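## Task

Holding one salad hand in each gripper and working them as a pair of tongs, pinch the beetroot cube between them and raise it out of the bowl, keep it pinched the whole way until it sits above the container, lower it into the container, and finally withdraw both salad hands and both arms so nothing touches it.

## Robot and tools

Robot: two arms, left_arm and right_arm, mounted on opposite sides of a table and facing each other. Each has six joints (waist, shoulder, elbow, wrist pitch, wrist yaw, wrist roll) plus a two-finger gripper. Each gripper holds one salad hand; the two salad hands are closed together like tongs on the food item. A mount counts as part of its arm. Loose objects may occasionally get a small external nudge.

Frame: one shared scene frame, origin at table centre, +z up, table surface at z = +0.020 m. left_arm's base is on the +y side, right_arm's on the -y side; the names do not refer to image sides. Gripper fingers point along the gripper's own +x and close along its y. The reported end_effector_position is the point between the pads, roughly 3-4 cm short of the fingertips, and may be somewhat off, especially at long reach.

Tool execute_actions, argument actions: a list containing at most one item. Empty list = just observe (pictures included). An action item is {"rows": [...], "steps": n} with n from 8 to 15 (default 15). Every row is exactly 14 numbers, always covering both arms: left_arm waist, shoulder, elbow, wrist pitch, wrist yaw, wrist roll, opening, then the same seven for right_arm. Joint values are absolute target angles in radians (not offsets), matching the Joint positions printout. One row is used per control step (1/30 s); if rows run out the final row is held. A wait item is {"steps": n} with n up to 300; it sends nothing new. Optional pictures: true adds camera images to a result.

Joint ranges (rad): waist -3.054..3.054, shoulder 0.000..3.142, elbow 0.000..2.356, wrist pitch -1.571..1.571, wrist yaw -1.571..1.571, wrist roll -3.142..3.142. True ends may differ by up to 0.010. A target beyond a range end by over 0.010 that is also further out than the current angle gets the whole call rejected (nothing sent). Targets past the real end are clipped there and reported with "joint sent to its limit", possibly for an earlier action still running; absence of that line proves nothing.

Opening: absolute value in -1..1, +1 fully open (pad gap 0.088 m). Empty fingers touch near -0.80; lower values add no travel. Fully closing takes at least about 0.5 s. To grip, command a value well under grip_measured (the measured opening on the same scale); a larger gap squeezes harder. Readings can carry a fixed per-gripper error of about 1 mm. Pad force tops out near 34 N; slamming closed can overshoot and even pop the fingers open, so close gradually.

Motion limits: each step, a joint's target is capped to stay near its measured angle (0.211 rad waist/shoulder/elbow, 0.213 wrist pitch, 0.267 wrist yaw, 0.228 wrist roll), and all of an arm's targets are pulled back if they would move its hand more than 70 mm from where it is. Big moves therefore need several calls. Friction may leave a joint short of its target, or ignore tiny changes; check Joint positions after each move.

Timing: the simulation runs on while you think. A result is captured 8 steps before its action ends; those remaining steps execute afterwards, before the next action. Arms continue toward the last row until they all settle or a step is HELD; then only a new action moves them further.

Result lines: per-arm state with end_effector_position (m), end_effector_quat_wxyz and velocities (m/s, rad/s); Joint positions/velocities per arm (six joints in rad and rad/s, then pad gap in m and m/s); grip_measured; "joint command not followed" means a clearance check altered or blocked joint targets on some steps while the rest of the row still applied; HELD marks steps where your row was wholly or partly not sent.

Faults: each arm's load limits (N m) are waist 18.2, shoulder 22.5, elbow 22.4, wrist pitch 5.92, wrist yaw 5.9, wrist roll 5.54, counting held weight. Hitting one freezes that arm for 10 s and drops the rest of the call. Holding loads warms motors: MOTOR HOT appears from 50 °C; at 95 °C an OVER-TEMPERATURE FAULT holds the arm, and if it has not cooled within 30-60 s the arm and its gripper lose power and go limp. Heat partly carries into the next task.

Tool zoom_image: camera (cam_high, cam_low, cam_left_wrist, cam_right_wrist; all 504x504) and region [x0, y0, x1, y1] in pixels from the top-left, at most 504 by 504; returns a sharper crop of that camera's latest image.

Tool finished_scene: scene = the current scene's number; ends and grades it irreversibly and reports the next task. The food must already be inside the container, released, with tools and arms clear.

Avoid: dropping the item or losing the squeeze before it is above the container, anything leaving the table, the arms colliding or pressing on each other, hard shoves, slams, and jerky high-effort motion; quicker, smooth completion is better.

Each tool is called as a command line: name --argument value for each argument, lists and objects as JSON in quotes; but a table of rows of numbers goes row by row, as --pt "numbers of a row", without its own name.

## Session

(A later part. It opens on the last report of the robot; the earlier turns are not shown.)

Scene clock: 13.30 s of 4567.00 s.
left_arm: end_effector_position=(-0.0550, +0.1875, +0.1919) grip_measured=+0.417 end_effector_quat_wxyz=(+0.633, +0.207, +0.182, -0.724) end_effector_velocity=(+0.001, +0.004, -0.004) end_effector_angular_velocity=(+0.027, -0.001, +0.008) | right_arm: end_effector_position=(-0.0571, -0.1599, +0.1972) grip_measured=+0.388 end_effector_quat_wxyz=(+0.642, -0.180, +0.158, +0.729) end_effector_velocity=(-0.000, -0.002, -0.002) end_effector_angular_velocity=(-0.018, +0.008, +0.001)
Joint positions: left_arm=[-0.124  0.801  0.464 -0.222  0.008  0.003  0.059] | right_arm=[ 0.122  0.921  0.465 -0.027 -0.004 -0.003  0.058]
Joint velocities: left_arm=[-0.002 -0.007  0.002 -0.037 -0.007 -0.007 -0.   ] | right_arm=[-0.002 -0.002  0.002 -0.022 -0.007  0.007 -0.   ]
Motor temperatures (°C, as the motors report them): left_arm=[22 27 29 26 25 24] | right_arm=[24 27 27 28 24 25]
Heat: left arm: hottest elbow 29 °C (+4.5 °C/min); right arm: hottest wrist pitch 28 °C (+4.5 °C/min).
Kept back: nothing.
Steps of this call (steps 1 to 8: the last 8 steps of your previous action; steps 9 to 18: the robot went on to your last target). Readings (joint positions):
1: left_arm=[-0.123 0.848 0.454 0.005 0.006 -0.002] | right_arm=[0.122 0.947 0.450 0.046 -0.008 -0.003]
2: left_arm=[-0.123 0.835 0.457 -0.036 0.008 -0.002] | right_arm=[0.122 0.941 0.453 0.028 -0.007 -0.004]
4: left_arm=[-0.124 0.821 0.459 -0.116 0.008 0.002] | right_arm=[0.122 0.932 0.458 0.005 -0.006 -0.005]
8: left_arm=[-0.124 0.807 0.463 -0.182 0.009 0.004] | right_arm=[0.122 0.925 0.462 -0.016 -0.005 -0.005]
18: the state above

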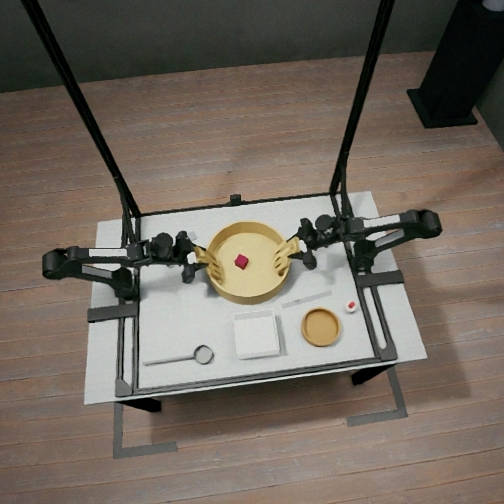

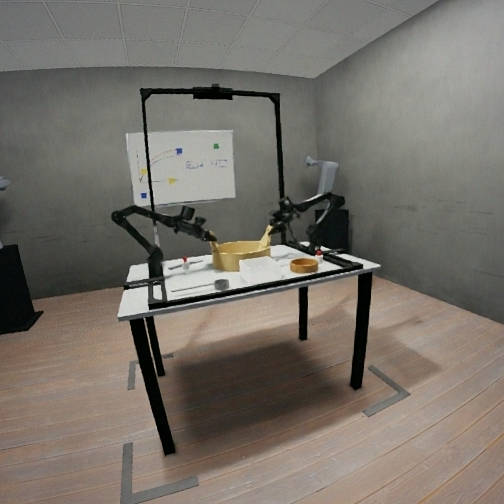

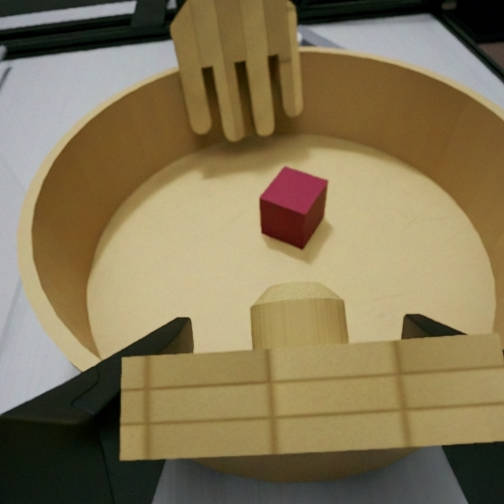

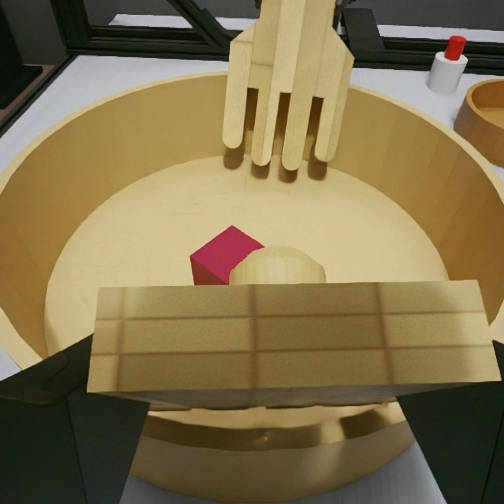

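execute_actions --actions '[{"steps":10,"rows":[[-0.18,1.07,0.72,-0.26,-0.09,-0.08,-1,0.17,1.16,0.73,-0.15,0.08,0.08,-1]]}]'

execute_actions --actions '[{"rows":[[-0.238,1.345,0.865,-0.281,-0.173,-0.164,-1,0.225,1.403,0.911,-0.268,0.164,0.155,-1]]}]'

execute_actions --actions '[{"rows":[[-0.238,1.367,0.796,-0.193,-0.173,-0.164,-1,0.225,1.425,0.842,-0.18,0.164,0.155,-1]]}]'

execute_actions --actions '[{"steps":15}]' --pictures true

zoom_image --camera "cam_high" --region '[200, 215, 290, 305]'

Scene clock: 13.93 s of 4567.00 s.
left_arm: end_effector_position=(-0.0554, +0.1814, +0.1946) grip_measured=+0.417 end_effector_quat_wxyz=(+0.638, +0.217, +0.199, -0.712) end_effector_velocity=(-0.022, -0.233, +0.130) end_effector_angular_velocity=(+0.388, -0.016, +0.500) | right_arm: end_effector_position=(-0.0581, -0.1538, +0.1984) grip_measured=+0.388 end_effector_quat_wxyz=(+0.645, -0.193, +0.179, +0.718) end_effector_velocity=(-0.038, +0.213, +0.082) end_effector_angular_velocity=(-0.649, +0.178, -0.435)
Joint positions: left_arm=[-0.14   0.856  0.518 -0.26  -0.023 -0.024  0.059] | right_arm=[ 0.136  0.972  0.526 -0.086  0.023  0.022  0.058]
Joint velocities: left_arm=[-0.315  1.448  1.248 -0.198 -0.652 -0.491  0.   ] | right_arm=[ 0.256  1.311  1.331 -0.652  0.462  0.579 -0.   ]
Motor temperatures (°C, as the motors report them): left_arm=[22 27 29 26 25 24] | right_arm=[24 27 28 28 24 25]
Heat: left arm: hottest elbow 29 °C (+4.3 °C/min); right arm: hottest elbow 28 °C (+4.3 °C/min).
Steps of this call (steps 1 to 15: the robot went on to your last target; steps 16 to 17: nothing new was sent; steps 18 to 19: the first 2 steps of this action). Readings (joint positions):
18: left_arm=[-0.129 0.816 0.480 -0.238 0.000 -0.005] | right_arm=[0.126 0.936 0.483 -0.047 0.004 0.002]
19: the state above

Scene clock: 14.43 s of 4567.00 s.
left_arm: end_effector_position=(-0.0775, +0.1077, +0.2000) grip_measured=+0.417 end_effector_quat_wxyz=(+0.655, +0.246, +0.249, -0.669) end_effector_velocity=(-0.018, -0.030, -0.174) end_effector_angular_velocity=(+0.598, -0.138, +0.095) | right_arm: end_effector_position=(-0.0774, -0.0941, +0.1906) grip_measured=+0.388 end_effector_quat_wxyz=(+0.654, -0.254, +0.254, +0.666) end_effector_velocity=(-0.013, +0.016, -0.117) end_effector_angular_velocity=(-0.461, -0.126, -0.086)
Joint positions: left_arm=[-0.227  1.282  0.833 -0.275 -0.151 -0.146  0.059] | right_arm=[ 0.215  1.355  0.861 -0.249  0.142  0.139  0.058]
Joint velocities: left_arm=[-0.09   0.589  0.11  -0.154 -0.139 -0.125 -0.   ] | right_arm=[ 0.081  0.418  0.154 -0.227  0.139  0.095 -0.   ]
Motor temperatures (°C, as the motors report them): left_arm=[22 27 29 26 25 24] | right_arm=[24 27 28 28 24 25]
Heat: left arm: hottest elbow 29 °C (+4.2 °C/min); right arm: hottest elbow 28 °C (+4.2 °C/min).
Steps of this call (steps 1 to 8: the last 8 steps of your previous action; steps 9 to 15: the first 7 steps of this action). Readings (joint positions):
9: left_arm=[-0.178 1.065 0.708 -0.269 -0.091 -0.084] | right_arm=[0.169 1.159 0.708 -0.166 0.082 0.083]
10: left_arm=[-0.190 1.103 0.739 -0.281 -0.114 -0.104] | right_arm=[0.180 1.196 0.748 -0.199 0.105 0.100]
12: left_arm=[-0.211 1.195 0.797 -0.268 -0.134 -0.128] | right_arm=[0.199 1.285 0.819 -0.214 0.125 0.122]
15: the state above

Scene clock: 14.93 s of 4567.00 s.
left_arm: end_effector_position=(-0.0803, +0.0978, +0.1835) grip_measured=+0.417 end_effector_quat_wxyz=(+0.660, +0.248, +0.252, -0.663) end_effector_velocity=(-0.001, -0.004, -0.006) end_effector_angular_velocity=(-0.060, +0.015, +0.008) | right_arm: end_effector_position=(-0.0798, -0.0829, +0.1842) grip_measured=+0.388 end_effector_quat_wxyz=(+0.661, -0.248, +0.252, +0.662) end_effector_velocity=(-0.001, +0.003, -0.004) end_effector_angular_velocity=(+0.056, +0.002, +0.002)
Joint positions: left_arm=[-0.236  1.349  0.821 -0.208 -0.17  -0.161  0.059] | right_arm=[ 0.222  1.407  0.869 -0.196  0.162  0.152  0.058]
Joint velocities: left_arm=[-0.002 -0.002 -0.066  0.125 -0.007 -0.007 -0.   ] | right_arm=[ 0.002 -0.002 -0.056  0.11   0.007 -0.007 -0.   ]
Motor temperatures (°C, as the motors report them): left_arm=[22 27 29 26 25 24] | right_arm=[24 27 28 28 24 25]
Heat: left arm: hottest elbow 29 °C (+4.0 °C/min); right arm: hottest elbow 28 °C (+4.0 °C/min).
Steps of this call (steps 1 to 8: the last 8 steps of your previous action; steps 9 to 15: the first 7 steps of this action). Readings (joint positions):
9: left_arm=[-0.234 1.335 0.850 -0.275 -0.167 -0.160] | right_arm=[0.221 1.394 0.888 -0.261 0.158 0.151]
10: left_arm=[-0.235 1.338 0.842 -0.252 -0.167 -0.161] | right_arm=[0.222 1.399 0.883 -0.239 0.158 0.151]
12: left_arm=[-0.235 1.347 0.830 -0.228 -0.167 -0.161] | right_arm=[0.222 1.406 0.876 -0.214 0.161 0.152]
15: the state above

Scene clock: 15.43 s of 4567.00 s.
left_arm: end_effector_position=(-0.0804, +0.0971, +0.1830) grip_measured=+0.417 end_effector_quat_wxyz=(+0.661, +0.245, +0.250, -0.664) end_effector_velocity=(-0.001, +0.004, -0.004) end_effector_angular_velocity=(+0.020, -0.015, -0.007) | right_arm: end_effector_position=(-0.0798, -0.0822, +0.1837) grip_measured=+0.388 end_effector_quat_wxyz=(+0.662, -0.245, +0.249, +0.663) end_effector_velocity=(-0.000, +0.000, +0.003) end_effector_angular_velocity=(+0.011, +0.002, +0.008)
Joint positions: left_arm=[-0.236  1.349  0.813 -0.192 -0.171 -0.161  0.059] | right_arm=[ 0.222  1.407  0.862 -0.18   0.163  0.152  0.058]
Joint velocities: left_arm=[-0.007 -0.002 -0.002 -0.022 -0.007  0.007 -0.   ] | right_arm=[-0.002 -0.007 -0.002  0.007 -0.007 -0.007 -0.   ]
Motor temperatures (°C, as the motors report them): left_arm=[22 27 30 26 25 24] | right_arm=[24 27 28 28 24 25]
Heat: left arm: hottest elbow 30 °C (+7.8 °C/min); right arm: hottest elbow 28 °C (+3.9 °C/min).
Kept back: nothing.
Steps of this call (steps 1 to 8: the last 8 steps of your previous action; steps 9 to 15: the robot went on to your last target). Readings (joint positions):
1: left_arm=[-0.236 1.349 0.819 -0.205 -0.170 -0.161] | right_arm=[0.222 1.407 0.867 -0.192 0.162 0.152]
2: left_arm=[-0.236 1.349 0.818 -0.202 -0.170 -0.161] | right_arm=[0.222 1.407 0.866 -0.190 0.162 0.152]
4: left_arm=[-0.236 1.349 0.816 -0.198 -0.170 -0.161] | right_arm=[0.222 1.407 0.864 -0.186 0.162 0.152]
8: left_arm=[-0.236 1.349 0.814 -0.194 -0.171 -0.161] | right_arm=[0.222 1.407 0.862 -0.182 0.163 0.152]
15: the state above

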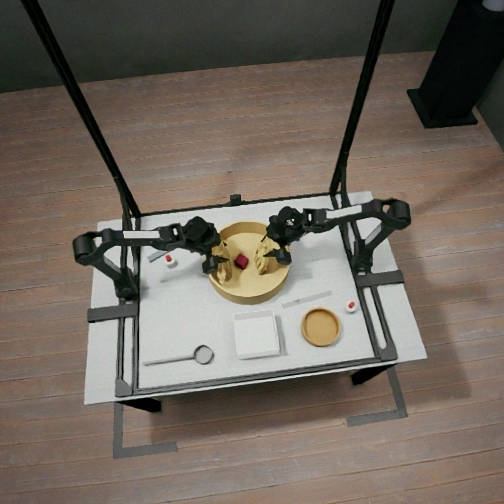

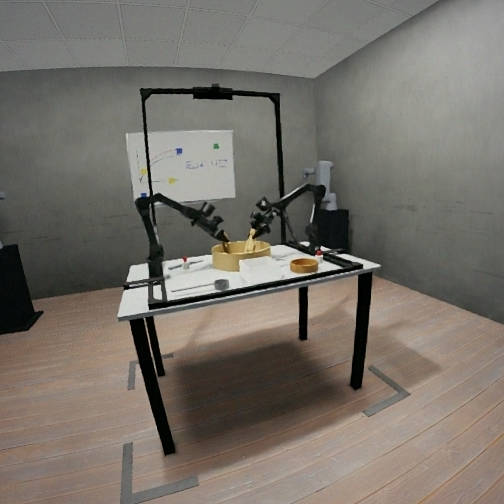

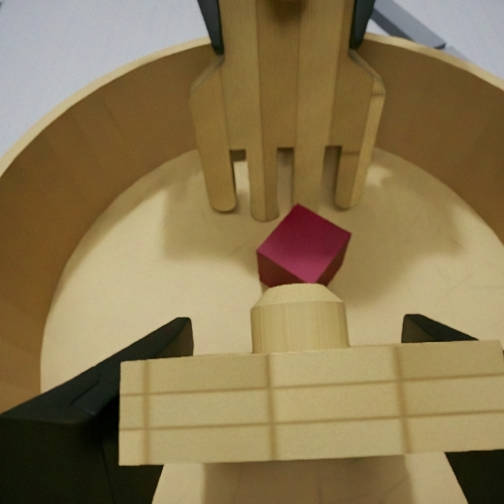

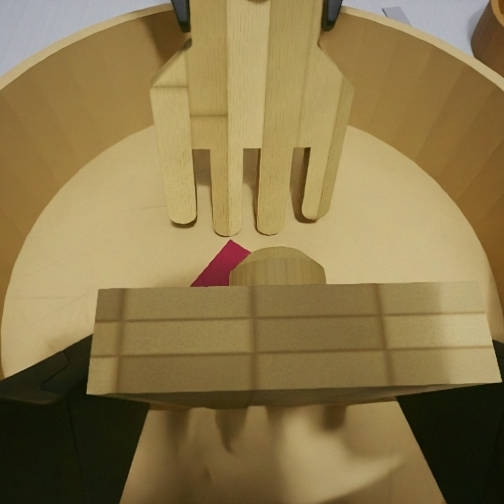

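Region (200, 215, 290, 305) of cam_high's 504x504 image, scaled by 5.600, with more detail than that image has.

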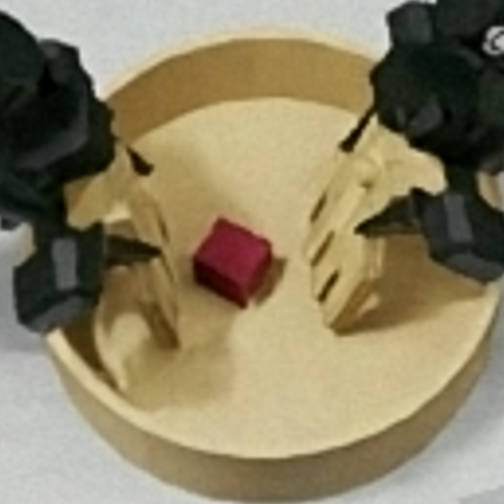

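execute_actions --actions '[{"rows":[[-0.245,1.345,0.87,-0.275,-0.18,-0.168,-1,0.235,1.403,0.916,-0.262,0.172,0.16,-1],[-0.245,1.345,0.87,-0.275,-0.18,-0.168,-1,0.235,1.403,0.916,-0.262,0.172,0.16,-1],[-0.245,1.345,0.87,-0.275,-0.18,-0.168,-1,0.235,1.403,0.916,-0.262,0.172,0.16,-1],[-0.245,1.345,0.87,-0.275,-0.18,-0.168,-1,0.235,1.403,0.916,-0.262,0.172,0.16,-1],[-0.245,1.375,0.895,-0.27,-0.18,-0.168,-1,0.235,1.428,0.937,-0.258,0.172,0.16,-1],[-0.245,1.375,0.895,-0.27,-0.18,-0.168,-1,0.235,1.428,0.937,-0.258,0.172,0.16,-1],[-0.245,1.405,0.92,-0.265,-0.18,-0.168,-1,0.235,1.453,0.959,-0.254,0.172,0.16,-1],[-0.245,1.405,0.92,-0.265,-0.18,-0.168,-1,0.235,1.453,0.959,-0.254,0.172,0.16,-1],[-0.245,1.435,0.945,-0.26,-0.18,-0.168,-1,0.235,1.478,0.981,-0.25,0.172,0.16,-1],[-0.245,1.435,0.945,-0.26,-0.18,-0.168,-1,0.235,1.478,0.981,-0.25,0.172,0.16,-1],[-0.245,1.465,0.971,-0.255,-0.18,-0.168,-1,0.235,1.503,1.004,-0.247,0.172,0.16,-1]]}]'

execute_actions --actions '[{"steps":22}]' --pictures true

zoom_image --camera "cam_high" --region '[200, 215, 290, 305]'

Scene clock: 16.30 s of 4567.00 s.
left_arm: end_effector_position=(-0.0820, +0.0964, +0.1872) grip_measured=+0.416 end_effector_quat_wxyz=(+0.658, +0.257, +0.258, -0.659) end_effector_velocity=(-0.018, -0.059, +0.022) end_effector_angular_velocity=(+0.053, -0.013, -0.002) | right_arm: end_effector_position=(-0.0816, -0.0836, +0.1858) grip_measured=+0.388 end_effector_quat_wxyz=(+0.658, -0.259, +0.258, +0.658) end_effector_velocity=(-0.013, +0.031, -0.003) end_effector_angular_velocity=(-0.137, -0.021, +0.013)
Joint positions: left_arm=[-0.241  1.361  0.861 -0.259 -0.173 -0.165  0.059] | right_arm=[ 0.23   1.415  0.901 -0.248  0.168  0.156  0.058]
Joint velocities: left_arm=[-0.012  0.252  0.32  -0.125 -0.007 -0.007  0.   ] | right_arm=[ 0.012  0.193  0.237 -0.183 -0.007  0.007  0.   ]
Motor temperatures (°C, as the motors report them): left_arm=[22 27 30 26 25 24] | right_arm=[24 27 28 28 24 25]
Heat: left arm: hottest elbow 30 °C (+7.4 °C/min); right arm: hottest elbow 28 °C (+3.7 °C/min).
Steps of this call (steps 1 to 15: the robot went on to your last target; steps 16 to 19: nothing new was sent; steps 20 to 26: the first 7 steps of this action). Readings (joint positions):
20: left_arm=[-0.236 1.350 0.816 -0.194 -0.171 -0.162] | right_arm=[0.223 1.407 0.863 -0.182 0.164 0.152]
21: left_arm=[-0.237 1.350 0.826 -0.213 -0.172 -0.163] | right_arm=[0.224 1.407 0.871 -0.198 0.165 0.153]
23: left_arm=[-0.239 1.350 0.838 -0.241 -0.173 -0.164] | right_arm=[0.228 1.407 0.882 -0.226 0.168 0.155]
26: the state above

Scene clock: 17.03 s of 4567.00 s.
left_arm: end_effector_position=(-0.0883, +0.0717, +0.1918) grip_measured=+0.416 end_effector_quat_wxyz=(+0.658, +0.257, +0.258, -0.660) end_effector_velocity=(-0.002, -0.000, +0.001) end_effector_angular_velocity=(-0.006, +0.001, -0.013) | right_arm: end_effector_position=(-0.0873, -0.0632, +0.1872) grip_measured=+0.388 end_effector_quat_wxyz=(+0.657, -0.261, +0.259, +0.658) end_effector_velocity=(+0.001, -0.004, -0.005) end_effector_angular_velocity=(-0.027, -0.007, +0.008)
Joint positions: left_arm=[-0.242  1.459  0.96  -0.26  -0.174 -0.166  0.059] | right_arm=[ 0.232  1.499  0.983 -0.251  0.168  0.157  0.058]
Joint velocities: left_arm=[-0.002 -0.002 -0.002  0.007  0.007  0.007 -0.   ] | right_arm=[-0.002  0.002 -0.002 -0.022 -0.007 -0.007 -0.   ]
Motor temperatures (°C, as the motors report them): left_arm=[22 27 30 26 25 24] | right_arm=[24 27 28 28 24 25]
Heat: left arm: hottest elbow 30 °C (+7.0 °C/min); right arm: hottest elbow 28 °C (+3.5 °C/min).
Kept back: nothing.
Steps of this call (steps 1 to 8: the last 8 steps of your previous action; steps 9 to 22: the robot went on to your last target). Readings (joint positions):
1: left_arm=[-0.241 1.370 0.872 -0.261 -0.173 -0.165] | right_arm=[0.230 1.422 0.909 -0.251 0.168 0.157]
2: left_arm=[-0.241 1.380 0.884 -0.262 -0.174 -0.166] | right_arm=[0.231 1.431 0.918 -0.251 0.168 0.157]
4: left_arm=[-0.241 1.404 0.909 -0.262 -0.174 -0.166] | right_arm=[0.231 1.452 0.938 -0.252 0.168 0.157]
8: left_arm=[-0.242 1.443 0.945 -0.260 -0.174 -0.166] | right_arm=[0.232 1.485 0.970 -0.251 0.168 0.157]
22: the state above

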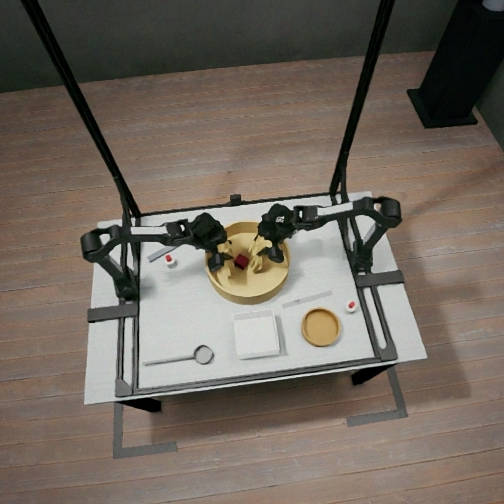

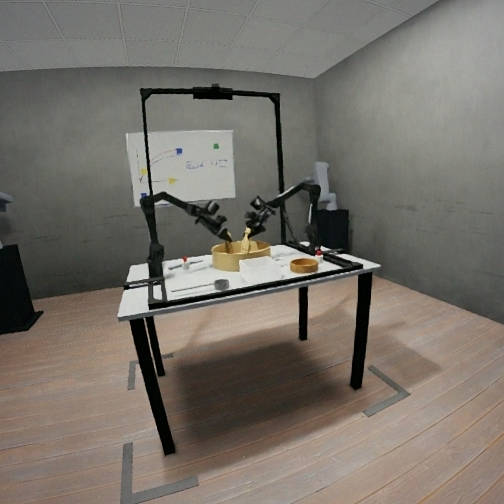

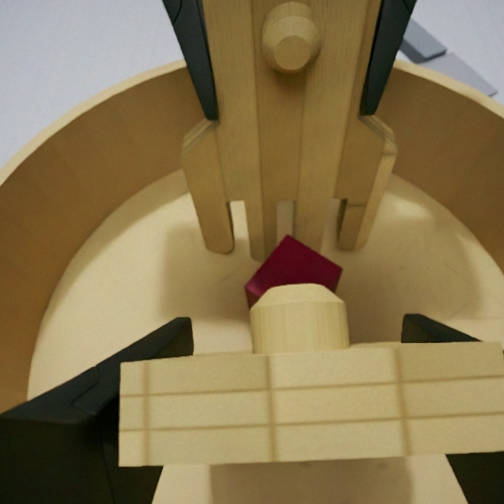

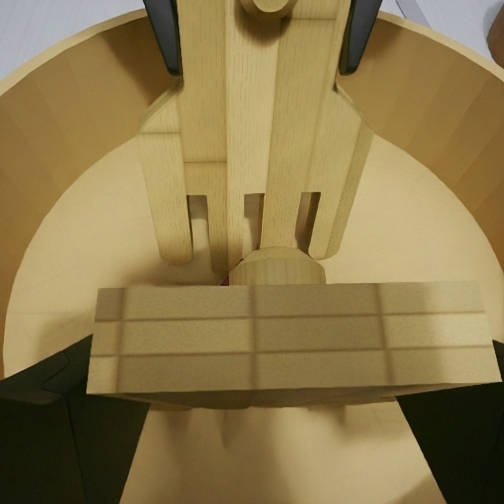

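Region (200, 215, 290, 305) of cam_high's 504x504 image, scaled by 5.600, with more detail than that image has.

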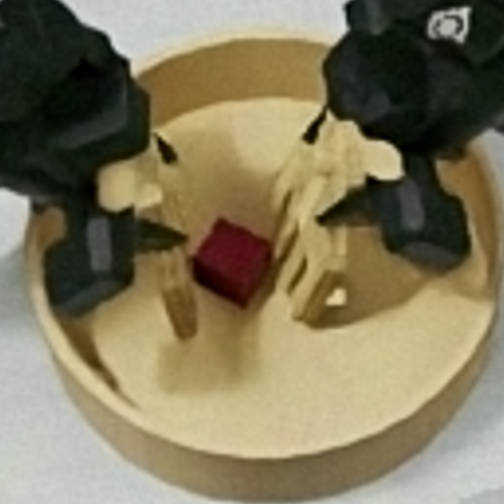

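execute_actions --actions '[{"rows":[[-0.24,1.49,0.985,-0.24,-0.176,-0.165,-1,0.232,1.52,1.022,-0.244,0.17,0.16,-1],[-0.24,1.49,0.985,-0.24,-0.176,-0.165,-1,0.232,1.52,1.022,-0.244,0.17,0.16,-1],[-0.24,1.49,0.985,-0.24,-0.176,-0.165,-1,0.232,1.52,1.022,-0.244,0.17,0.16,-1],[-0.235,1.52,1.003,-0.23,-0.172,-0.162,-1,0.23,1.54,1.04,-0.24,0.168,0.158,-1]]}]'

execute_actions --actions '[{"steps":18}]' --pictures true

zoom_image --camera "cam_high" --region '[200, 215, 290, 305]'

Scene clock: 17.73 s of 4567.00 s.
left_arm: end_effector_position=(-0.0904, +0.0621, +0.1894) grip_measured=+0.416 end_effector_quat_wxyz=(+0.658, +0.256, +0.257, -0.660) end_effector_velocity=(-0.005, -0.019, -0.035) end_effector_angular_velocity=(+0.098, -0.035, -0.018) | right_arm: end_effector_position=(-0.0891, -0.0558, +0.1883) grip_measured=+0.388 end_effector_quat_wxyz=(+0.657, -0.260, +0.258, +0.659) end_effector_velocity=(-0.001, +0.014, -0.012) end_effector_angular_velocity=(-0.053, -0.034, +0.007)
Joint positions: left_arm=[-0.241  1.498  0.983 -0.241 -0.174 -0.165  0.059] | right_arm=[ 0.232  1.525  1.01  -0.248  0.168  0.157  0.058]
Joint velocities: left_arm=[ 0.002  0.154  0.061 -0.007  0.007  0.022 -0.001] | right_arm=[-0.002  0.09   0.071 -0.037  0.007 -0.022  0.   ]
Motor temperatures (°C, as the motors report them): left_arm=[22 27 30 26 25 24] | right_arm=[24 27 28 28 24 25]
Heat: left arm: hottest elbow 30 °C (+6.8 °C/min); right arm: hottest elbow 28 °C (+3.4 °C/min).
Steps of this call (steps 1 to 14: the robot went on to your last target; steps 15 to 21: the first 7 steps of this action). Readings (joint positions):
15: left_arm=[-0.242 1.461 0.961 -0.260 -0.174 -0.166] | right_arm=[0.232 1.500 0.985 -0.251 0.168 0.157]
16: left_arm=[-0.242 1.465 0.964 -0.257 -0.174 -0.166] | right_arm=[0.232 1.503 0.988 -0.251 0.168 0.157]
18: left_arm=[-0.242 1.477 0.970 -0.250 -0.174 -0.166] | right_arm=[0.232 1.511 0.996 -0.250 0.168 0.157]
21: the state above

Scene clock: 18.33 s of 4567.00 s.
left_arm: end_effector_position=(-0.0907, +0.0596, +0.1877) grip_measured=+0.416 end_effector_quat_wxyz=(+0.658, +0.257, +0.258, -0.659) end_effector_velocity=(-0.002, -0.000, +0.001) end_effector_angular_velocity=(-0.008, +0.002, +0.003) | right_arm: end_effector_position=(-0.0894, -0.0544, +0.1876) grip_measured=+0.388 end_effector_quat_wxyz=(+0.657, -0.261, +0.259, +0.658) end_effector_velocity=(-0.000, +0.002, +0.003) end_effector_angular_velocity=(+0.011, +0.002, +0.008)
Joint positions: left_arm=[-0.24   1.511  0.991 -0.239 -0.173 -0.164  0.059] | right_arm=[ 0.232  1.533  1.016 -0.25   0.168  0.157  0.058]
Joint velocities: left_arm=[-0.007 -0.002 -0.002  0.007 -0.007 -0.007  0.   ] | right_arm=[-0.002 -0.002  0.002  0.007 -0.007 -0.007 -0.   ]
Motor temperatures (°C, as the motors report them): left_arm=[22 27 30 26 25 24] | right_arm=[24 27 28 28 24 25]
Heat: left arm: hottest elbow 30 °C (+6.5 °C/min); right arm: hottest elbow 28 °C (+3.3 °C/min).
Kept back: nothing.
Steps of this call (steps 1 to 8: the last 8 steps of your previous action; steps 9 to 18: the robot went on to your last target). Readings (joint positions):
1: left_arm=[-0.241 1.503 0.985 -0.241 -0.174 -0.164] | right_arm=[0.232 1.528 1.011 -0.248 0.168 0.157]
2: left_arm=[-0.241 1.506 0.986 -0.241 -0.173 -0.164] | right_arm=[0.232 1.529 1.012 -0.248 0.168 0.157]
4: left_arm=[-0.241 1.508 0.988 -0.240 -0.173 -0.164] | right_arm=[0.232 1.531 1.014 -0.249 0.168 0.157]
8: left_arm=[-0.240 1.510 0.990 -0.240 -0.173 -0.164] | right_arm=[0.232 1.532 1.015 -0.250 0.168 0.157]
18: the state above

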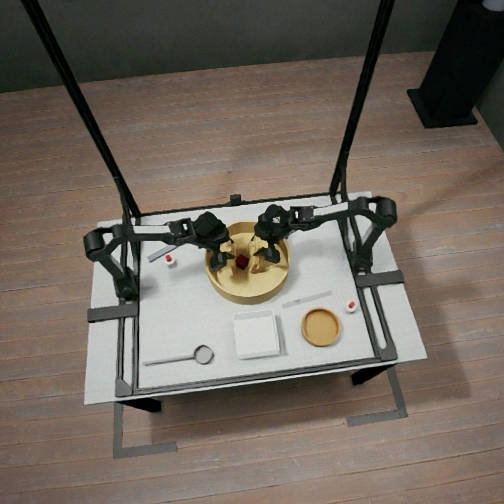

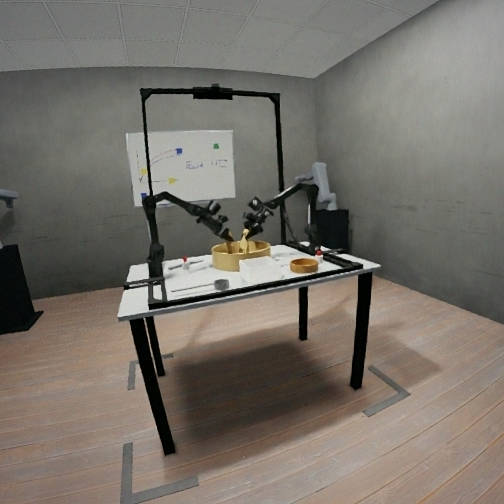

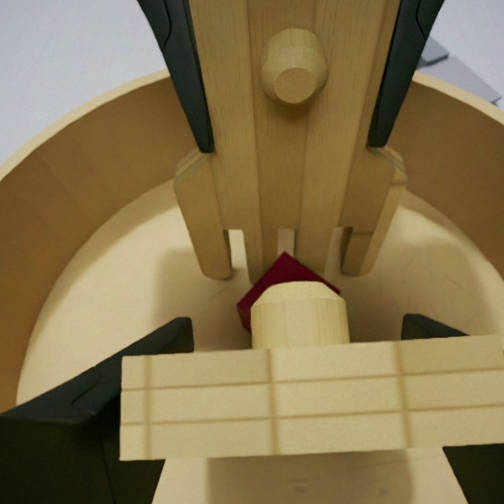

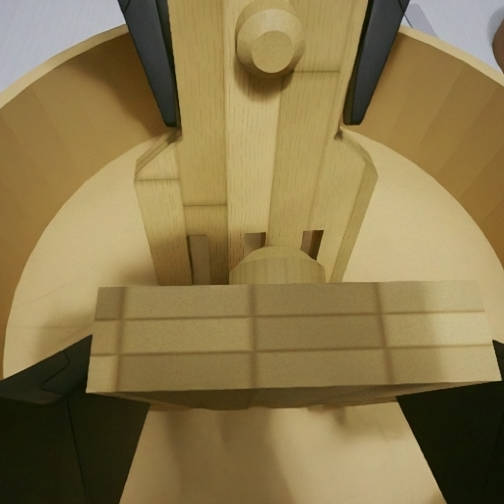

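Region (200, 215, 290, 305) of cam_high's 504x504 image, scaled by 5.600, with more detail than that image has.

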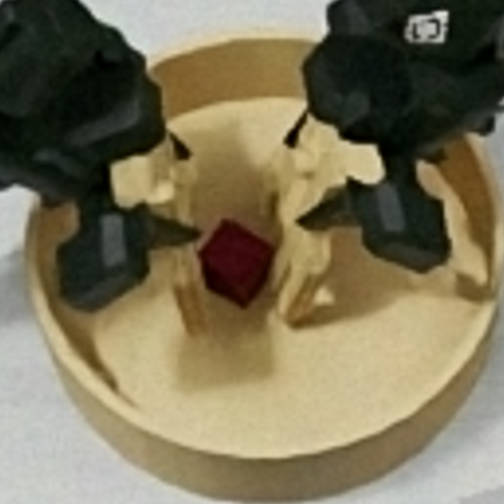

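execute_actions --actions '[{"steps":12,"rows":[[-0.235,1.517,1.017,-0.246,-0.172,-0.162,-1,0.23,1.537,1.054,-0.256,0.168,0.158,-1],[-0.235,1.514,1.031,-0.262,-0.172,-0.162,-1,0.23,1.534,1.068,-0.272,0.168,0.158,-1],[-0.235,1.511,1.045,-0.279,-0.172,-0.162,-1,0.23,1.531,1.082,-0.289,0.168,0.158,-1],[-0.235,1.508,1.06,-0.295,-0.172,-0.162,-1,0.23,1.528,1.097,-0.305,0.168,0.158,-1],[-0.235,1.505,1.074,-0.311,-0.172,-0.162,-1,0.23,1.525,1.111,-0.321,0.168,0.158,-1],[-0.235,1.502,1.088,-0.327,-0.172,-0.162,-1,0.23,1.522,1.125,-0.337,0.168,0.158,-1],[-0.235,1.499,1.102,-0.344,-0.172,-0.162,-1,0.23,1.519,1.139,-0.354,0.168,0.158,-1],[-0.235,1.496,1.116,-0.36,-0.172,-0.162,-1,0.23,1.516,1.153,-0.37,0.168,0.158,-1],[-0.235,1.494,1.13,-0.376,-0.172,-0.162,-1,0.23,1.514,1.167,-0.386,0.168,0.158,-1],[-0.235,1.491,1.145,-0.392,-0.172,-0.162,-1,0.23,1.511,1.182,-0.402,0.168,0.158,-1],[-0.235,1.489,1.159,-0.409,-0.172,-0.162,-1,0.23,1.509,1.196,-0.419,0.168,0.158,-1],[-0.235,1.487,1.173,-0.425,-0.172,-0.162,-1,0.23,1.507,1.21,-0.435,0.168,0.158,-1]]}]'

execute_actions --actions '[{"steps":12,"rows":[[-0.215,1.482,1.185,-0.44,-0.158,-0.148,-1,0.211,1.502,1.222,-0.45,0.154,0.145,-1],[-0.196,1.477,1.197,-0.454,-0.143,-0.135,-1,0.192,1.497,1.234,-0.464,0.14,0.132,-1],[-0.176,1.473,1.21,-0.469,-0.129,-0.121,-1,0.172,1.493,1.247,-0.479,0.126,0.118,-1],[-0.157,1.469,1.223,-0.483,-0.115,-0.108,-1,0.153,1.489,1.26,-0.493,0.112,0.105,-1],[-0.137,1.466,1.236,-0.498,-0.1,-0.094,-1,0.134,1.486,1.273,-0.508,0.098,0.092,-1],[-0.118,1.463,1.25,-0.512,-0.086,-0.081,-1,0.115,1.483,1.287,-0.522,0.084,0.079,-1],[-0.098,1.461,1.264,-0.527,-0.072,-0.067,-1,0.096,1.481,1.301,-0.537,0.07,0.066,-1],[-0.078,1.459,1.279,-0.542,-0.057,-0.054,-1,0.077,1.479,1.316,-0.552,0.056,0.053,-1],[-0.059,1.458,1.295,-0.556,-0.043,-0.04,-1,0.058,1.478,1.332,-0.566,0.042,0.04,-1],[-0.039,1.457,1.311,-0.571,-0.029,-0.027,-1,0.038,1.477,1.348,-0.581,0.028,0.026,-1],[-0.02,1.457,1.327,-0.585,-0.014,-0.013,-1,0.019,1.477,1.364,-0.595,0.014,0.013,-1],[0,1.457,1.343,-0.6,0,0,-1,0,1.477,1.38,-0.61,0,0,-1]]}]'

execute_actions --actions '[{"steps":20}]' --pictures true

zoom_image --camera "cam_low" --region '[200, 190, 290, 270]'

Scene clock: 19.90 s of 4567.00 s.
left_arm: end_effector_position=(-0.0905, +0.0580, +0.1916) grip_measured=+0.415 end_effector_quat_wxyz=(+0.658, +0.258, +0.258, -0.659) end_effector_velocity=(+0.005, -0.005, +0.053) end_effector_angular_velocity=(+0.082, -0.031, +0.013) | right_arm: end_effector_position=(-0.0896, -0.0529, +0.1916) grip_measured=+0.388 end_effector_quat_wxyz=(+0.657, -0.262, +0.260, +0.658) end_effector_velocity=(-0.002, +0.007, +0.057) end_effector_angular_velocity=(-0.065, -0.016, +0.008)
Joint positions: left_arm=[-0.239  1.514  1.01  -0.257 -0.173 -0.164  0.059] | right_arm=[ 0.232  1.536  1.037 -0.271  0.168  0.157  0.058]
Joint velocities: left_arm=[ 0.012 -0.002  0.271 -0.359 -0.007  0.007 -0.   ] | right_arm=[-0.002 -0.002  0.276 -0.344 -0.007 -0.007 -0.   ]
Motor temperatures (°C, as the motors report them): left_arm=[22 27 30 27 25 24] | right_arm=[24 27 29 28 24 25]
Heat: left arm: hottest elbow 30 °C (+6.0 °C/min); right arm: hottest elbow 29 °C (+6.0 °C/min).
Steps of this call (steps 1 to 15: the robot went on to your last target; steps 16 to 43: nothing new was sent; steps 44 to 47: the first 4 steps of this action). Readings (joint positions):
44: left_arm=[-0.240 1.513 0.993 -0.236 -0.173 -0.164] | right_arm=[0.232 1.535 1.019 -0.248 0.168 0.157]
45: left_arm=[-0.240 1.513 0.996 -0.239 -0.173 -0.164] | right_arm=[0.232 1.535 1.022 -0.253 0.168 0.157]
47: the state above

Scene clock: 20.30 s of 4567.00 s.
left_arm: end_effector_position=(-0.0854, +0.0555, +0.2301) grip_measured=+0.415 end_effector_quat_wxyz=(+0.653, +0.265, +0.262, -0.660) end_effector_velocity=(+0.108, -0.001, +0.125) end_effector_angular_velocity=(+0.019, +0.014, -0.018) | right_arm: end_effector_position=(-0.0853, -0.0503, +0.2287) grip_measured=+0.388 end_effector_quat_wxyz=(+0.651, -0.269, +0.265, +0.658) end_effector_velocity=(+0.107, +0.002, +0.121) end_effector_angular_velocity=(-0.024, +0.007, +0.033)
Joint positions: left_arm=[-0.216  1.498  1.16  -0.435 -0.148 -0.142  0.059] | right_arm=[ 0.212  1.523  1.186 -0.447  0.144  0.14   0.058]
Joint velocities: left_arm=[ 0.364 -0.129  0.383 -0.491  0.286  0.256 -0.   ] | right_arm=[-0.359 -0.12   0.374 -0.476 -0.286 -0.271 -0.   ]
Motor temperatures (°C, as the motors report them): left_arm=[22 27 31 27 25 24] | right_arm=[24 27 29 28 24 25]
Heat: left arm: hottest elbow 31 °C (+8.9 °C/min); right arm: hottest elbow 29 °C (+5.9 °C/min).
Steps of this call (steps 1 to 8: the last 8 steps of your previous action; steps 9 to 12: the first 4 steps of this action). Readings (joint positions):
9: left_arm=[-0.237 1.508 1.121 -0.389 -0.172 -0.162] | right_arm=[0.231 1.533 1.147 -0.400 0.167 0.157]
10: left_arm=[-0.234 1.505 1.134 -0.404 -0.166 -0.157] | right_arm=[0.228 1.531 1.160 -0.416 0.162 0.154]
12: the state above

Scene clock: 20.97 s of 4567.00 s.
left_arm: end_effector_position=(-0.0213, +0.0536, +0.2834) grip_measured=+0.415 end_effector_quat_wxyz=(+0.660, +0.256, +0.256, -0.658) end_effector_velocity=(+0.004, +0.001, +0.006) end_effector_angular_velocity=(-0.002, -0.011, -0.008) | right_arm: end_effector_position=(-0.0213, -0.0485, +0.2806) grip_measured=+0.388 end_effector_quat_wxyz=(+0.658, -0.262, +0.262, +0.656) end_effector_velocity=(+0.004, +0.000, +0.007) end_effector_angular_velocity=(+0.002, +0.010, +0.004)
Joint positions: left_arm=[-0.006  1.465  1.326 -0.603 -0.006 -0.004  0.059] | right_arm=[ 0.006  1.493  1.352 -0.616  0.007  0.005  0.058]
Joint velocities: left_arm=[ 0.012 -0.002  0.022 -0.022  0.007  0.022 -0.   ] | right_arm=[-0.017  0.002  0.027 -0.022 -0.022 -0.007 -0.   ]
Motor temperatures (°C, as the motors report them): left_arm=[22 28 31 27 25 24] | right_arm=[24 27 29 29 24 25]
Heat: left arm: hottest elbow 31 °C (+8.6 °C/min); right arm: hottest elbow 29 °C (+5.7 °C/min).
Kept back: nothing.
Steps of this call (steps 1 to 8: the last 8 steps of your previous action; steps 9 to 20: the robot went on to your last target). Readings (joint positions):
1: left_arm=[-0.202 1.493 1.173 -0.451 -0.138 -0.133] | right_arm=[0.198 1.520 1.199 -0.463 0.135 0.131]
2: left_arm=[-0.186 1.490 1.185 -0.465 -0.128 -0.122] | right_arm=[0.182 1.516 1.212 -0.478 0.125 0.120]
4: left_arm=[-0.150 1.483 1.212 -0.495 -0.106 -0.100] | right_arm=[0.146 1.509 1.238 -0.508 0.104 0.098]
8: left_arm=[-0.073 1.474 1.271 -0.555 -0.053 -0.049] | right_arm=[0.070 1.501 1.296 -0.568 0.054 0.049]
20: the state above

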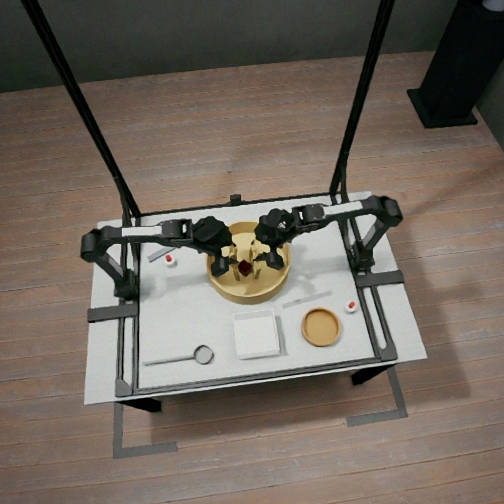

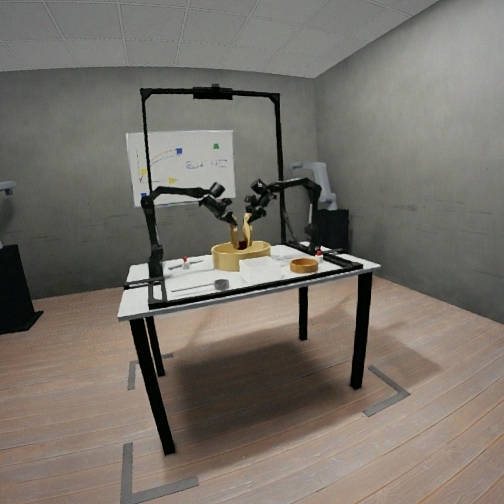

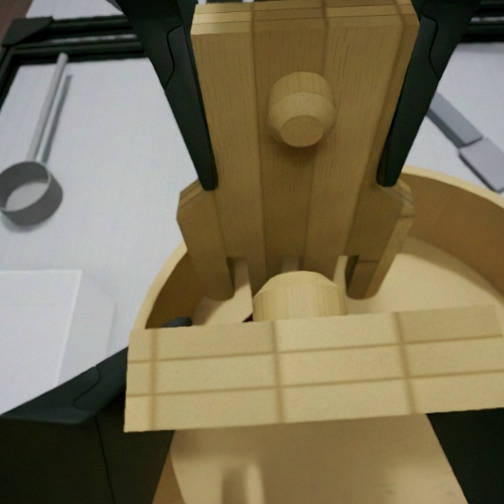

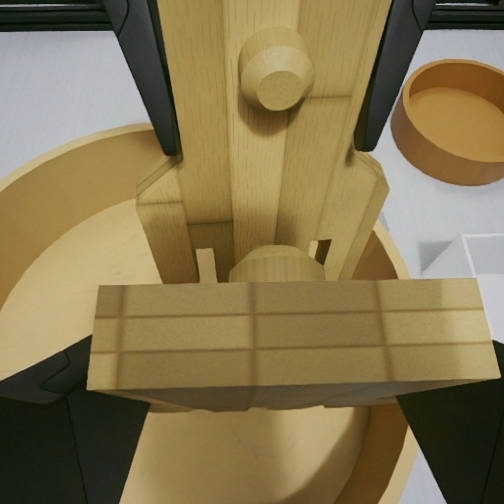

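Region (200, 190, 290, 270) of cam_low's 504x504 image, scaled by 5.600, with more detail than that image has.

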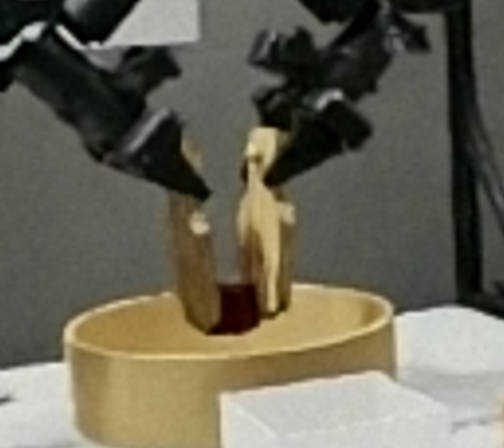

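execute_actions --actions '[{"steps":12,"rows":[[0.025,1.458,1.344,-0.6,0.018,0.017,-1,-0.025,1.478,1.381,-0.61,-0.018,-0.017,-1],[0.05,1.459,1.345,-0.6,0.037,0.035,-1,-0.05,1.479,1.382,-0.61,-0.037,-0.035,-1],[0.075,1.461,1.347,-0.601,0.055,0.052,-1,-0.075,1.481,1.384,-0.611,-0.055,-0.052,-1],[0.1,1.464,1.35,-0.602,0.073,0.07,-1,-0.1,1.484,1.387,-0.612,-0.073,-0.07,-1],[0.125,1.467,1.353,-0.603,0.091,0.087,-1,-0.125,1.487,1.39,-0.613,-0.091,-0.087,-1],[0.15,1.472,1.357,-0.604,0.11,0.104,-1,-0.15,1.492,1.394,-0.614,-0.11,-0.104,-1],[0.176,1.477,1.362,-0.606,0.128,0.122,-1,-0.176,1.497,1.399,-0.616,-0.128,-0.122,-1],[0.201,1.483,1.368,-0.608,0.146,0.139,-1,-0.201,1.503,1.405,-0.618,-0.146,-0.139,-1],[0.226,1.489,1.374,-0.61,0.164,0.157,-1,-0.226,1.509,1.411,-0.62,-0.164,-0.157,-1],[0.251,1.497,1.381,-0.612,0.183,0.174,-1,-0.251,1.517,1.418,-0.622,-0.183,-0.174,-1],[0.276,1.505,1.389,-0.614,0.201,0.192,-1,-0.276,1.525,1.426,-0.624,-0.201,-0.192,-1],[0.301,1.514,1.398,-0.617,0.219,0.209,-1,-0.301,1.534,1.435,-0.627,-0.219,-0.209,-1]]}]'

execute_actions --actions '[{"steps":10,"rows":[[0.324,1.524,1.409,-0.621,0.235,0.226,-1,-0.324,1.544,1.446,-0.631,-0.235,-0.226,-1],[0.347,1.535,1.42,-0.626,0.251,0.243,-1,-0.347,1.555,1.457,-0.636,-0.251,-0.243,-1],[0.37,1.546,1.432,-0.631,0.267,0.26,-1,-0.37,1.566,1.469,-0.641,-0.267,-0.26,-1],[0.393,1.558,1.445,-0.636,0.283,0.277,-1,-0.393,1.578,1.482,-0.646,-0.283,-0.277,-1],[0.415,1.571,1.459,-0.642,0.299,0.294,-1,-0.415,1.591,1.496,-0.652,-0.299,-0.294,-1],[0.438,1.585,1.474,-0.648,0.315,0.312,-1,-0.438,1.605,1.511,-0.658,-0.315,-0.312,-1],[0.461,1.599,1.49,-0.654,0.331,0.329,-1,-0.461,1.619,1.527,-0.664,-0.331,-0.329,-1],[0.484,1.614,1.507,-0.661,0.347,0.346,-1,-0.484,1.634,1.544,-0.671,-0.347,-0.346,-1],[0.507,1.63,1.525,-0.668,0.363,0.363,-1,-0.507,1.65,1.562,-0.678,-0.363,-0.363,-1],[0.53,1.647,1.543,-0.675,0.379,0.38,-1,-0.53,1.667,1.58,-0.685,-0.379,-0.38,-1]]}]'

execute_actions --actions '[{"steps":10,"rows":[[0.546,1.661,1.56,-0.682,0.39,0.393,-1,-0.546,1.681,1.597,-0.692,-0.39,-0.393,-1],[0.562,1.675,1.577,-0.69,0.4,0.407,-1,-0.562,1.695,1.614,-0.7,-0.4,-0.407,-1],[0.578,1.69,1.596,-0.698,0.411,0.42,-1,-0.578,1.71,1.633,-0.708,-0.411,-0.42,-1],[0.594,1.706,1.615,-0.706,0.422,0.434,-1,-0.594,1.726,1.652,-0.716,-0.422,-0.434,-1],[0.61,1.723,1.636,-0.715,0.432,0.447,-1,-0.61,1.743,1.673,-0.725,-0.432,-0.447,-1],[0.627,1.741,1.658,-0.724,0.443,0.46,-1,-0.627,1.761,1.695,-0.734,-0.443,-0.46,-1],[0.643,1.759,1.68,-0.734,0.454,0.474,-1,-0.643,1.779,1.717,-0.744,-0.454,-0.474,-1],[0.659,1.778,1.704,-0.744,0.465,0.487,-1,-0.659,1.798,1.741,-0.754,-0.465,-0.487,-1],[0.675,1.798,1.728,-0.754,0.475,0.5,-1,-0.675,1.818,1.765,-0.764,-0.475,-0.5,-1],[0.691,1.819,1.754,-0.765,0.486,0.514,-1,-0.691,1.839,1.791,-0.775,-0.486,-0.514,-1]]}]'

execute_actions --actions '[{"steps":20}]' --pictures true

zoom_image --camera "cam_low" --region '[210, 200, 310, 290]'

zoom_image --camera "cam_high" --region '[210, 290, 300, 380]'

Scene clock: 22.37 s of 4567.00 s.
left_arm: end_effector_position=(-0.0134, +0.0534, +0.2849) grip_measured=+0.415 end_effector_quat_wxyz=(+0.656, +0.257, +0.254, -0.663) end_effector_velocity=(+0.143, +0.003, +0.009) end_effector_angular_velocity=(-0.016, -0.012, +0.005) | right_arm: end_effector_position=(-0.0136, -0.0481, +0.2829) grip_measured=+0.388 end_effector_quat_wxyz=(+0.653, -0.261, +0.259, +0.662) end_effector_velocity=(+0.145, -0.006, +0.005) end_effector_angular_velocity=(-0.002, -0.026, +0.016)
Joint positions: left_arm=[ 0.027  1.465  1.331 -0.605  0.028  0.026  0.059] | right_arm=[-0.026  1.493  1.357 -0.618 -0.029 -0.025  0.058]
Joint velocities: left_arm=[ 0.481 -0.002  0.027 -0.022  0.344  0.33  -0.   ] | right_arm=[-0.481 -0.002  0.022 -0.037 -0.344 -0.359 -0.   ]
Motor temperatures (°C, as the motors report them): left_arm=[22 28 31 27 25 24] | right_arm=[24 28 30 29 24 25]
Heat: left arm: hottest elbow 31 °C (+8.0 °C/min); right arm: hottest elbow 30 °C (+8.0 °C/min).
Steps of this call (steps 1 to 15: the robot went on to your last target; steps 16 to 38: nothing new was sent; steps 39 to 42: the first 4 steps of this action). Readings (joint positions):
39: left_arm=[-0.002 1.465 1.329 -0.605 -0.002 0.000] | right_arm=[0.002 1.493 1.356 -0.618 0.001 0.000]
40: left_arm=[0.003 1.465 1.330 -0.605 0.006 0.006] | right_arm=[-0.003 1.493 1.356 -0.618 -0.008 -0.006]
42: the state above

Scene clock: 22.70 s of 4567.00 s.
left_arm: end_effector_position=(+0.0588, +0.0545, +0.2899) grip_measured=+0.415 end_effector_quat_wxyz=(+0.664, +0.255, +0.248, -0.658) end_effector_velocity=(+0.228, +0.001, -0.010) end_effector_angular_velocity=(+0.051, -0.011, +0.027) | right_arm: end_effector_position=(+0.0593, -0.0502, +0.2892) grip_measured=+0.388 end_effector_quat_wxyz=(+0.661, -0.257, +0.253, +0.658) end_effector_velocity=(+0.225, +0.003, -0.007) end_effector_angular_velocity=(-0.016, +0.008, +0.015)
Joint positions: left_arm=[ 0.259  1.496  1.375 -0.621  0.181  0.18   0.059] | right_arm=[-0.258  1.519  1.401 -0.635 -0.183 -0.179  0.058]
Joint velocities: left_arm=[ 0.716  0.256  0.247 -0.125  0.491  0.491  0.   ] | right_arm=[-0.716  0.256  0.242 -0.095 -0.535 -0.505 -0.   ]
Motor temperatures (°C, as the motors report them): left_arm=[22 28 31 27 25 24] | right_arm=[24 28 30 29 24 25]
Heat: left arm: hottest elbow 31 °C (+7.9 °C/min); right arm: hottest elbow 30 °C (+7.9 °C/min).
Steps of this call (steps 1 to 8: the last 8 steps of your previous action; steps 9 to 10: the first 2 steps of this action). Readings (joint positions):
9: left_arm=[0.235 1.489 1.368 -0.618 0.164 0.163] | right_arm=[-0.234 1.511 1.393 -0.633 -0.166 -0.162]
10: the state above

Scene clock: 23.03 s of 4567.00 s.
left_arm: end_effector_position=(+0.1385, +0.0538, +0.2894) grip_measured=+0.415 end_effector_quat_wxyz=(+0.666, +0.258, +0.247, -0.655) end_effector_velocity=(+0.249, +0.004, +0.005) end_effector_angular_velocity=(-0.010, -0.031, +0.070) | right_arm: end_effector_position=(+0.1393, -0.0497, +0.2887) grip_measured=+0.388 end_effector_quat_wxyz=(+0.663, -0.259, +0.252, +0.656) end_effector_velocity=(+0.248, -0.006, +0.005) end_effector_angular_velocity=(+0.017, -0.062, -0.035)
Joint positions: left_arm=[ 0.489  1.618  1.503 -0.671  0.338  0.348  0.059] | right_arm=[-0.487  1.639  1.528 -0.684 -0.34  -0.347  0.058]
Joint velocities: left_arm=[ 0.642  0.437  0.496 -0.183  0.388  0.447  0.   ] | right_arm=[-0.637  0.427  0.491 -0.183 -0.388 -0.491 -0.   ]
Motor temperatures (°C, as the motors report them): left_arm=[22 28 31 27 25 24] | right_arm=[24 28 30 29 24 25]
Heat: left arm: hottest elbow 31 °C (+7.8 °C/min); right arm: hottest elbow 30 °C (+7.8 °C/min).
Steps of this call (steps 1 to 8: the last 8 steps of your previous action; steps 9 to 10: the first 2 steps of this action). Readings (joint positions):
9: left_arm=[0.467 1.603 1.486 -0.665 0.324 0.332] | right_arm=[-0.466 1.625 1.512 -0.679 -0.327 -0.331]
10: the state above

Scene clock: 23.70 s of 4567.00 s.
left_arm: end_effector_position=(+0.2227, +0.0532, +0.2942) grip_measured=+0.415 end_effector_quat_wxyz=(+0.668, +0.258, +0.237, -0.657) end_effector_velocity=(-0.002, -0.001, +0.013) end_effector_angular_velocity=(-0.016, -0.012, -0.012) | right_arm: end_effector_position=(+0.2254, -0.0498, +0.2926) grip_measured=+0.388 end_effector_quat_wxyz=(+0.667, -0.258, +0.241, +0.656) end_effector_velocity=(-0.001, +0.002, +0.013) end_effector_angular_velocity=(+0.031, -0.021, +0.027)
Joint positions: left_arm=[ 0.688  1.808  1.741 -0.762  0.478  0.51   0.059] | right_arm=[-0.688  1.831  1.768 -0.775 -0.477 -0.509  0.058]
Joint velocities: left_arm=[-0.002 -0.002  0.037 -0.022  0.007  0.007 -0.   ] | right_arm=[-0.002 -0.002  0.032 -0.007 -0.022 -0.022 -0.   ]
Motor temperatures (°C, as the motors report them): left_arm=[22 28 31 27 25 24] | right_arm=[24 28 30 29 24 25]
Heat: left arm: hottest elbow 31 °C (+7.6 °C/min); right arm: hottest elbow 30 °C (+7.6 °C/min).
Kept back: nothing.
Steps of this call (steps 1 to 8: the last 8 steps of your previous action; steps 9 to 20: the robot went on to your last target). Readings (joint positions):
1: left_arm=[0.510 1.632 1.519 -0.677 0.351 0.364] | right_arm=[-0.508 1.654 1.545 -0.691 -0.353 -0.362]
2: left_arm=[0.530 1.647 1.537 -0.684 0.364 0.378] | right_arm=[-0.527 1.668 1.562 -0.697 -0.366 -0.377]
4: left_arm=[0.565 1.677 1.574 -0.700 0.388 0.407] | right_arm=[-0.563 1.699 1.599 -0.713 -0.390 -0.405]
8: left_arm=[0.632 1.744 1.657 -0.736 0.432 0.462] | right_arm=[-0.630 1.766 1.683 -0.749 -0.435 -0.461]
20: the state above

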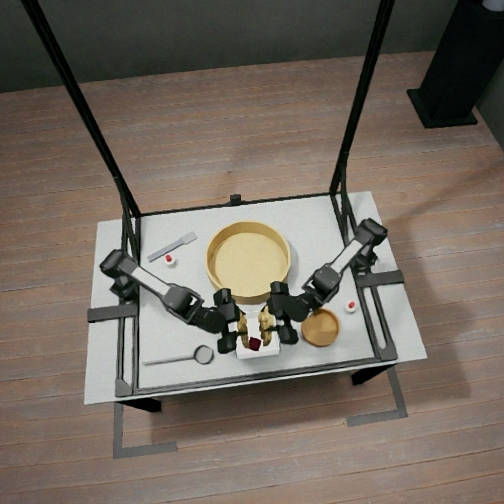

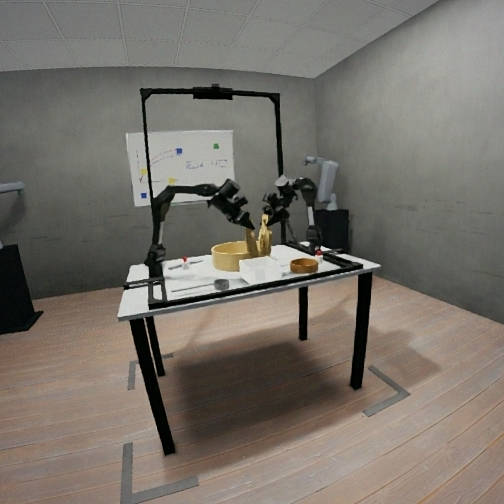

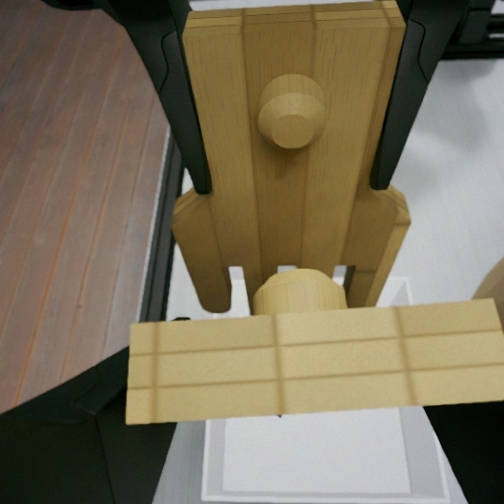

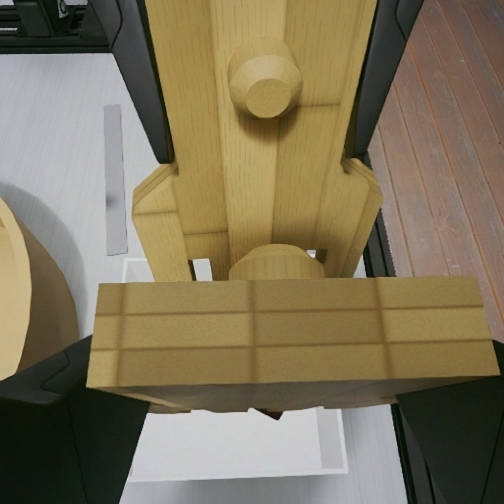

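Region (210, 200, 310, 290) of cam_low's 504x504 image, scaled by 5.040, with more detail than that image has; it fills the top 454 rows of this view, and the rest is white.

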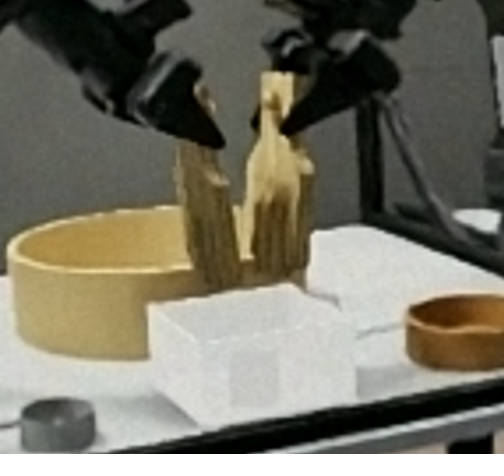

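Region (210, 290, 300, 380) of cam_high's 504x504 image, scaled by 5.600, with more detail than that image has.

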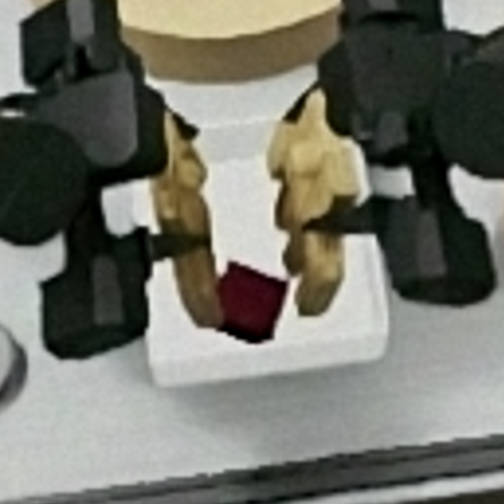

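finished_scene --scene 2

The scene is finished: the task was done.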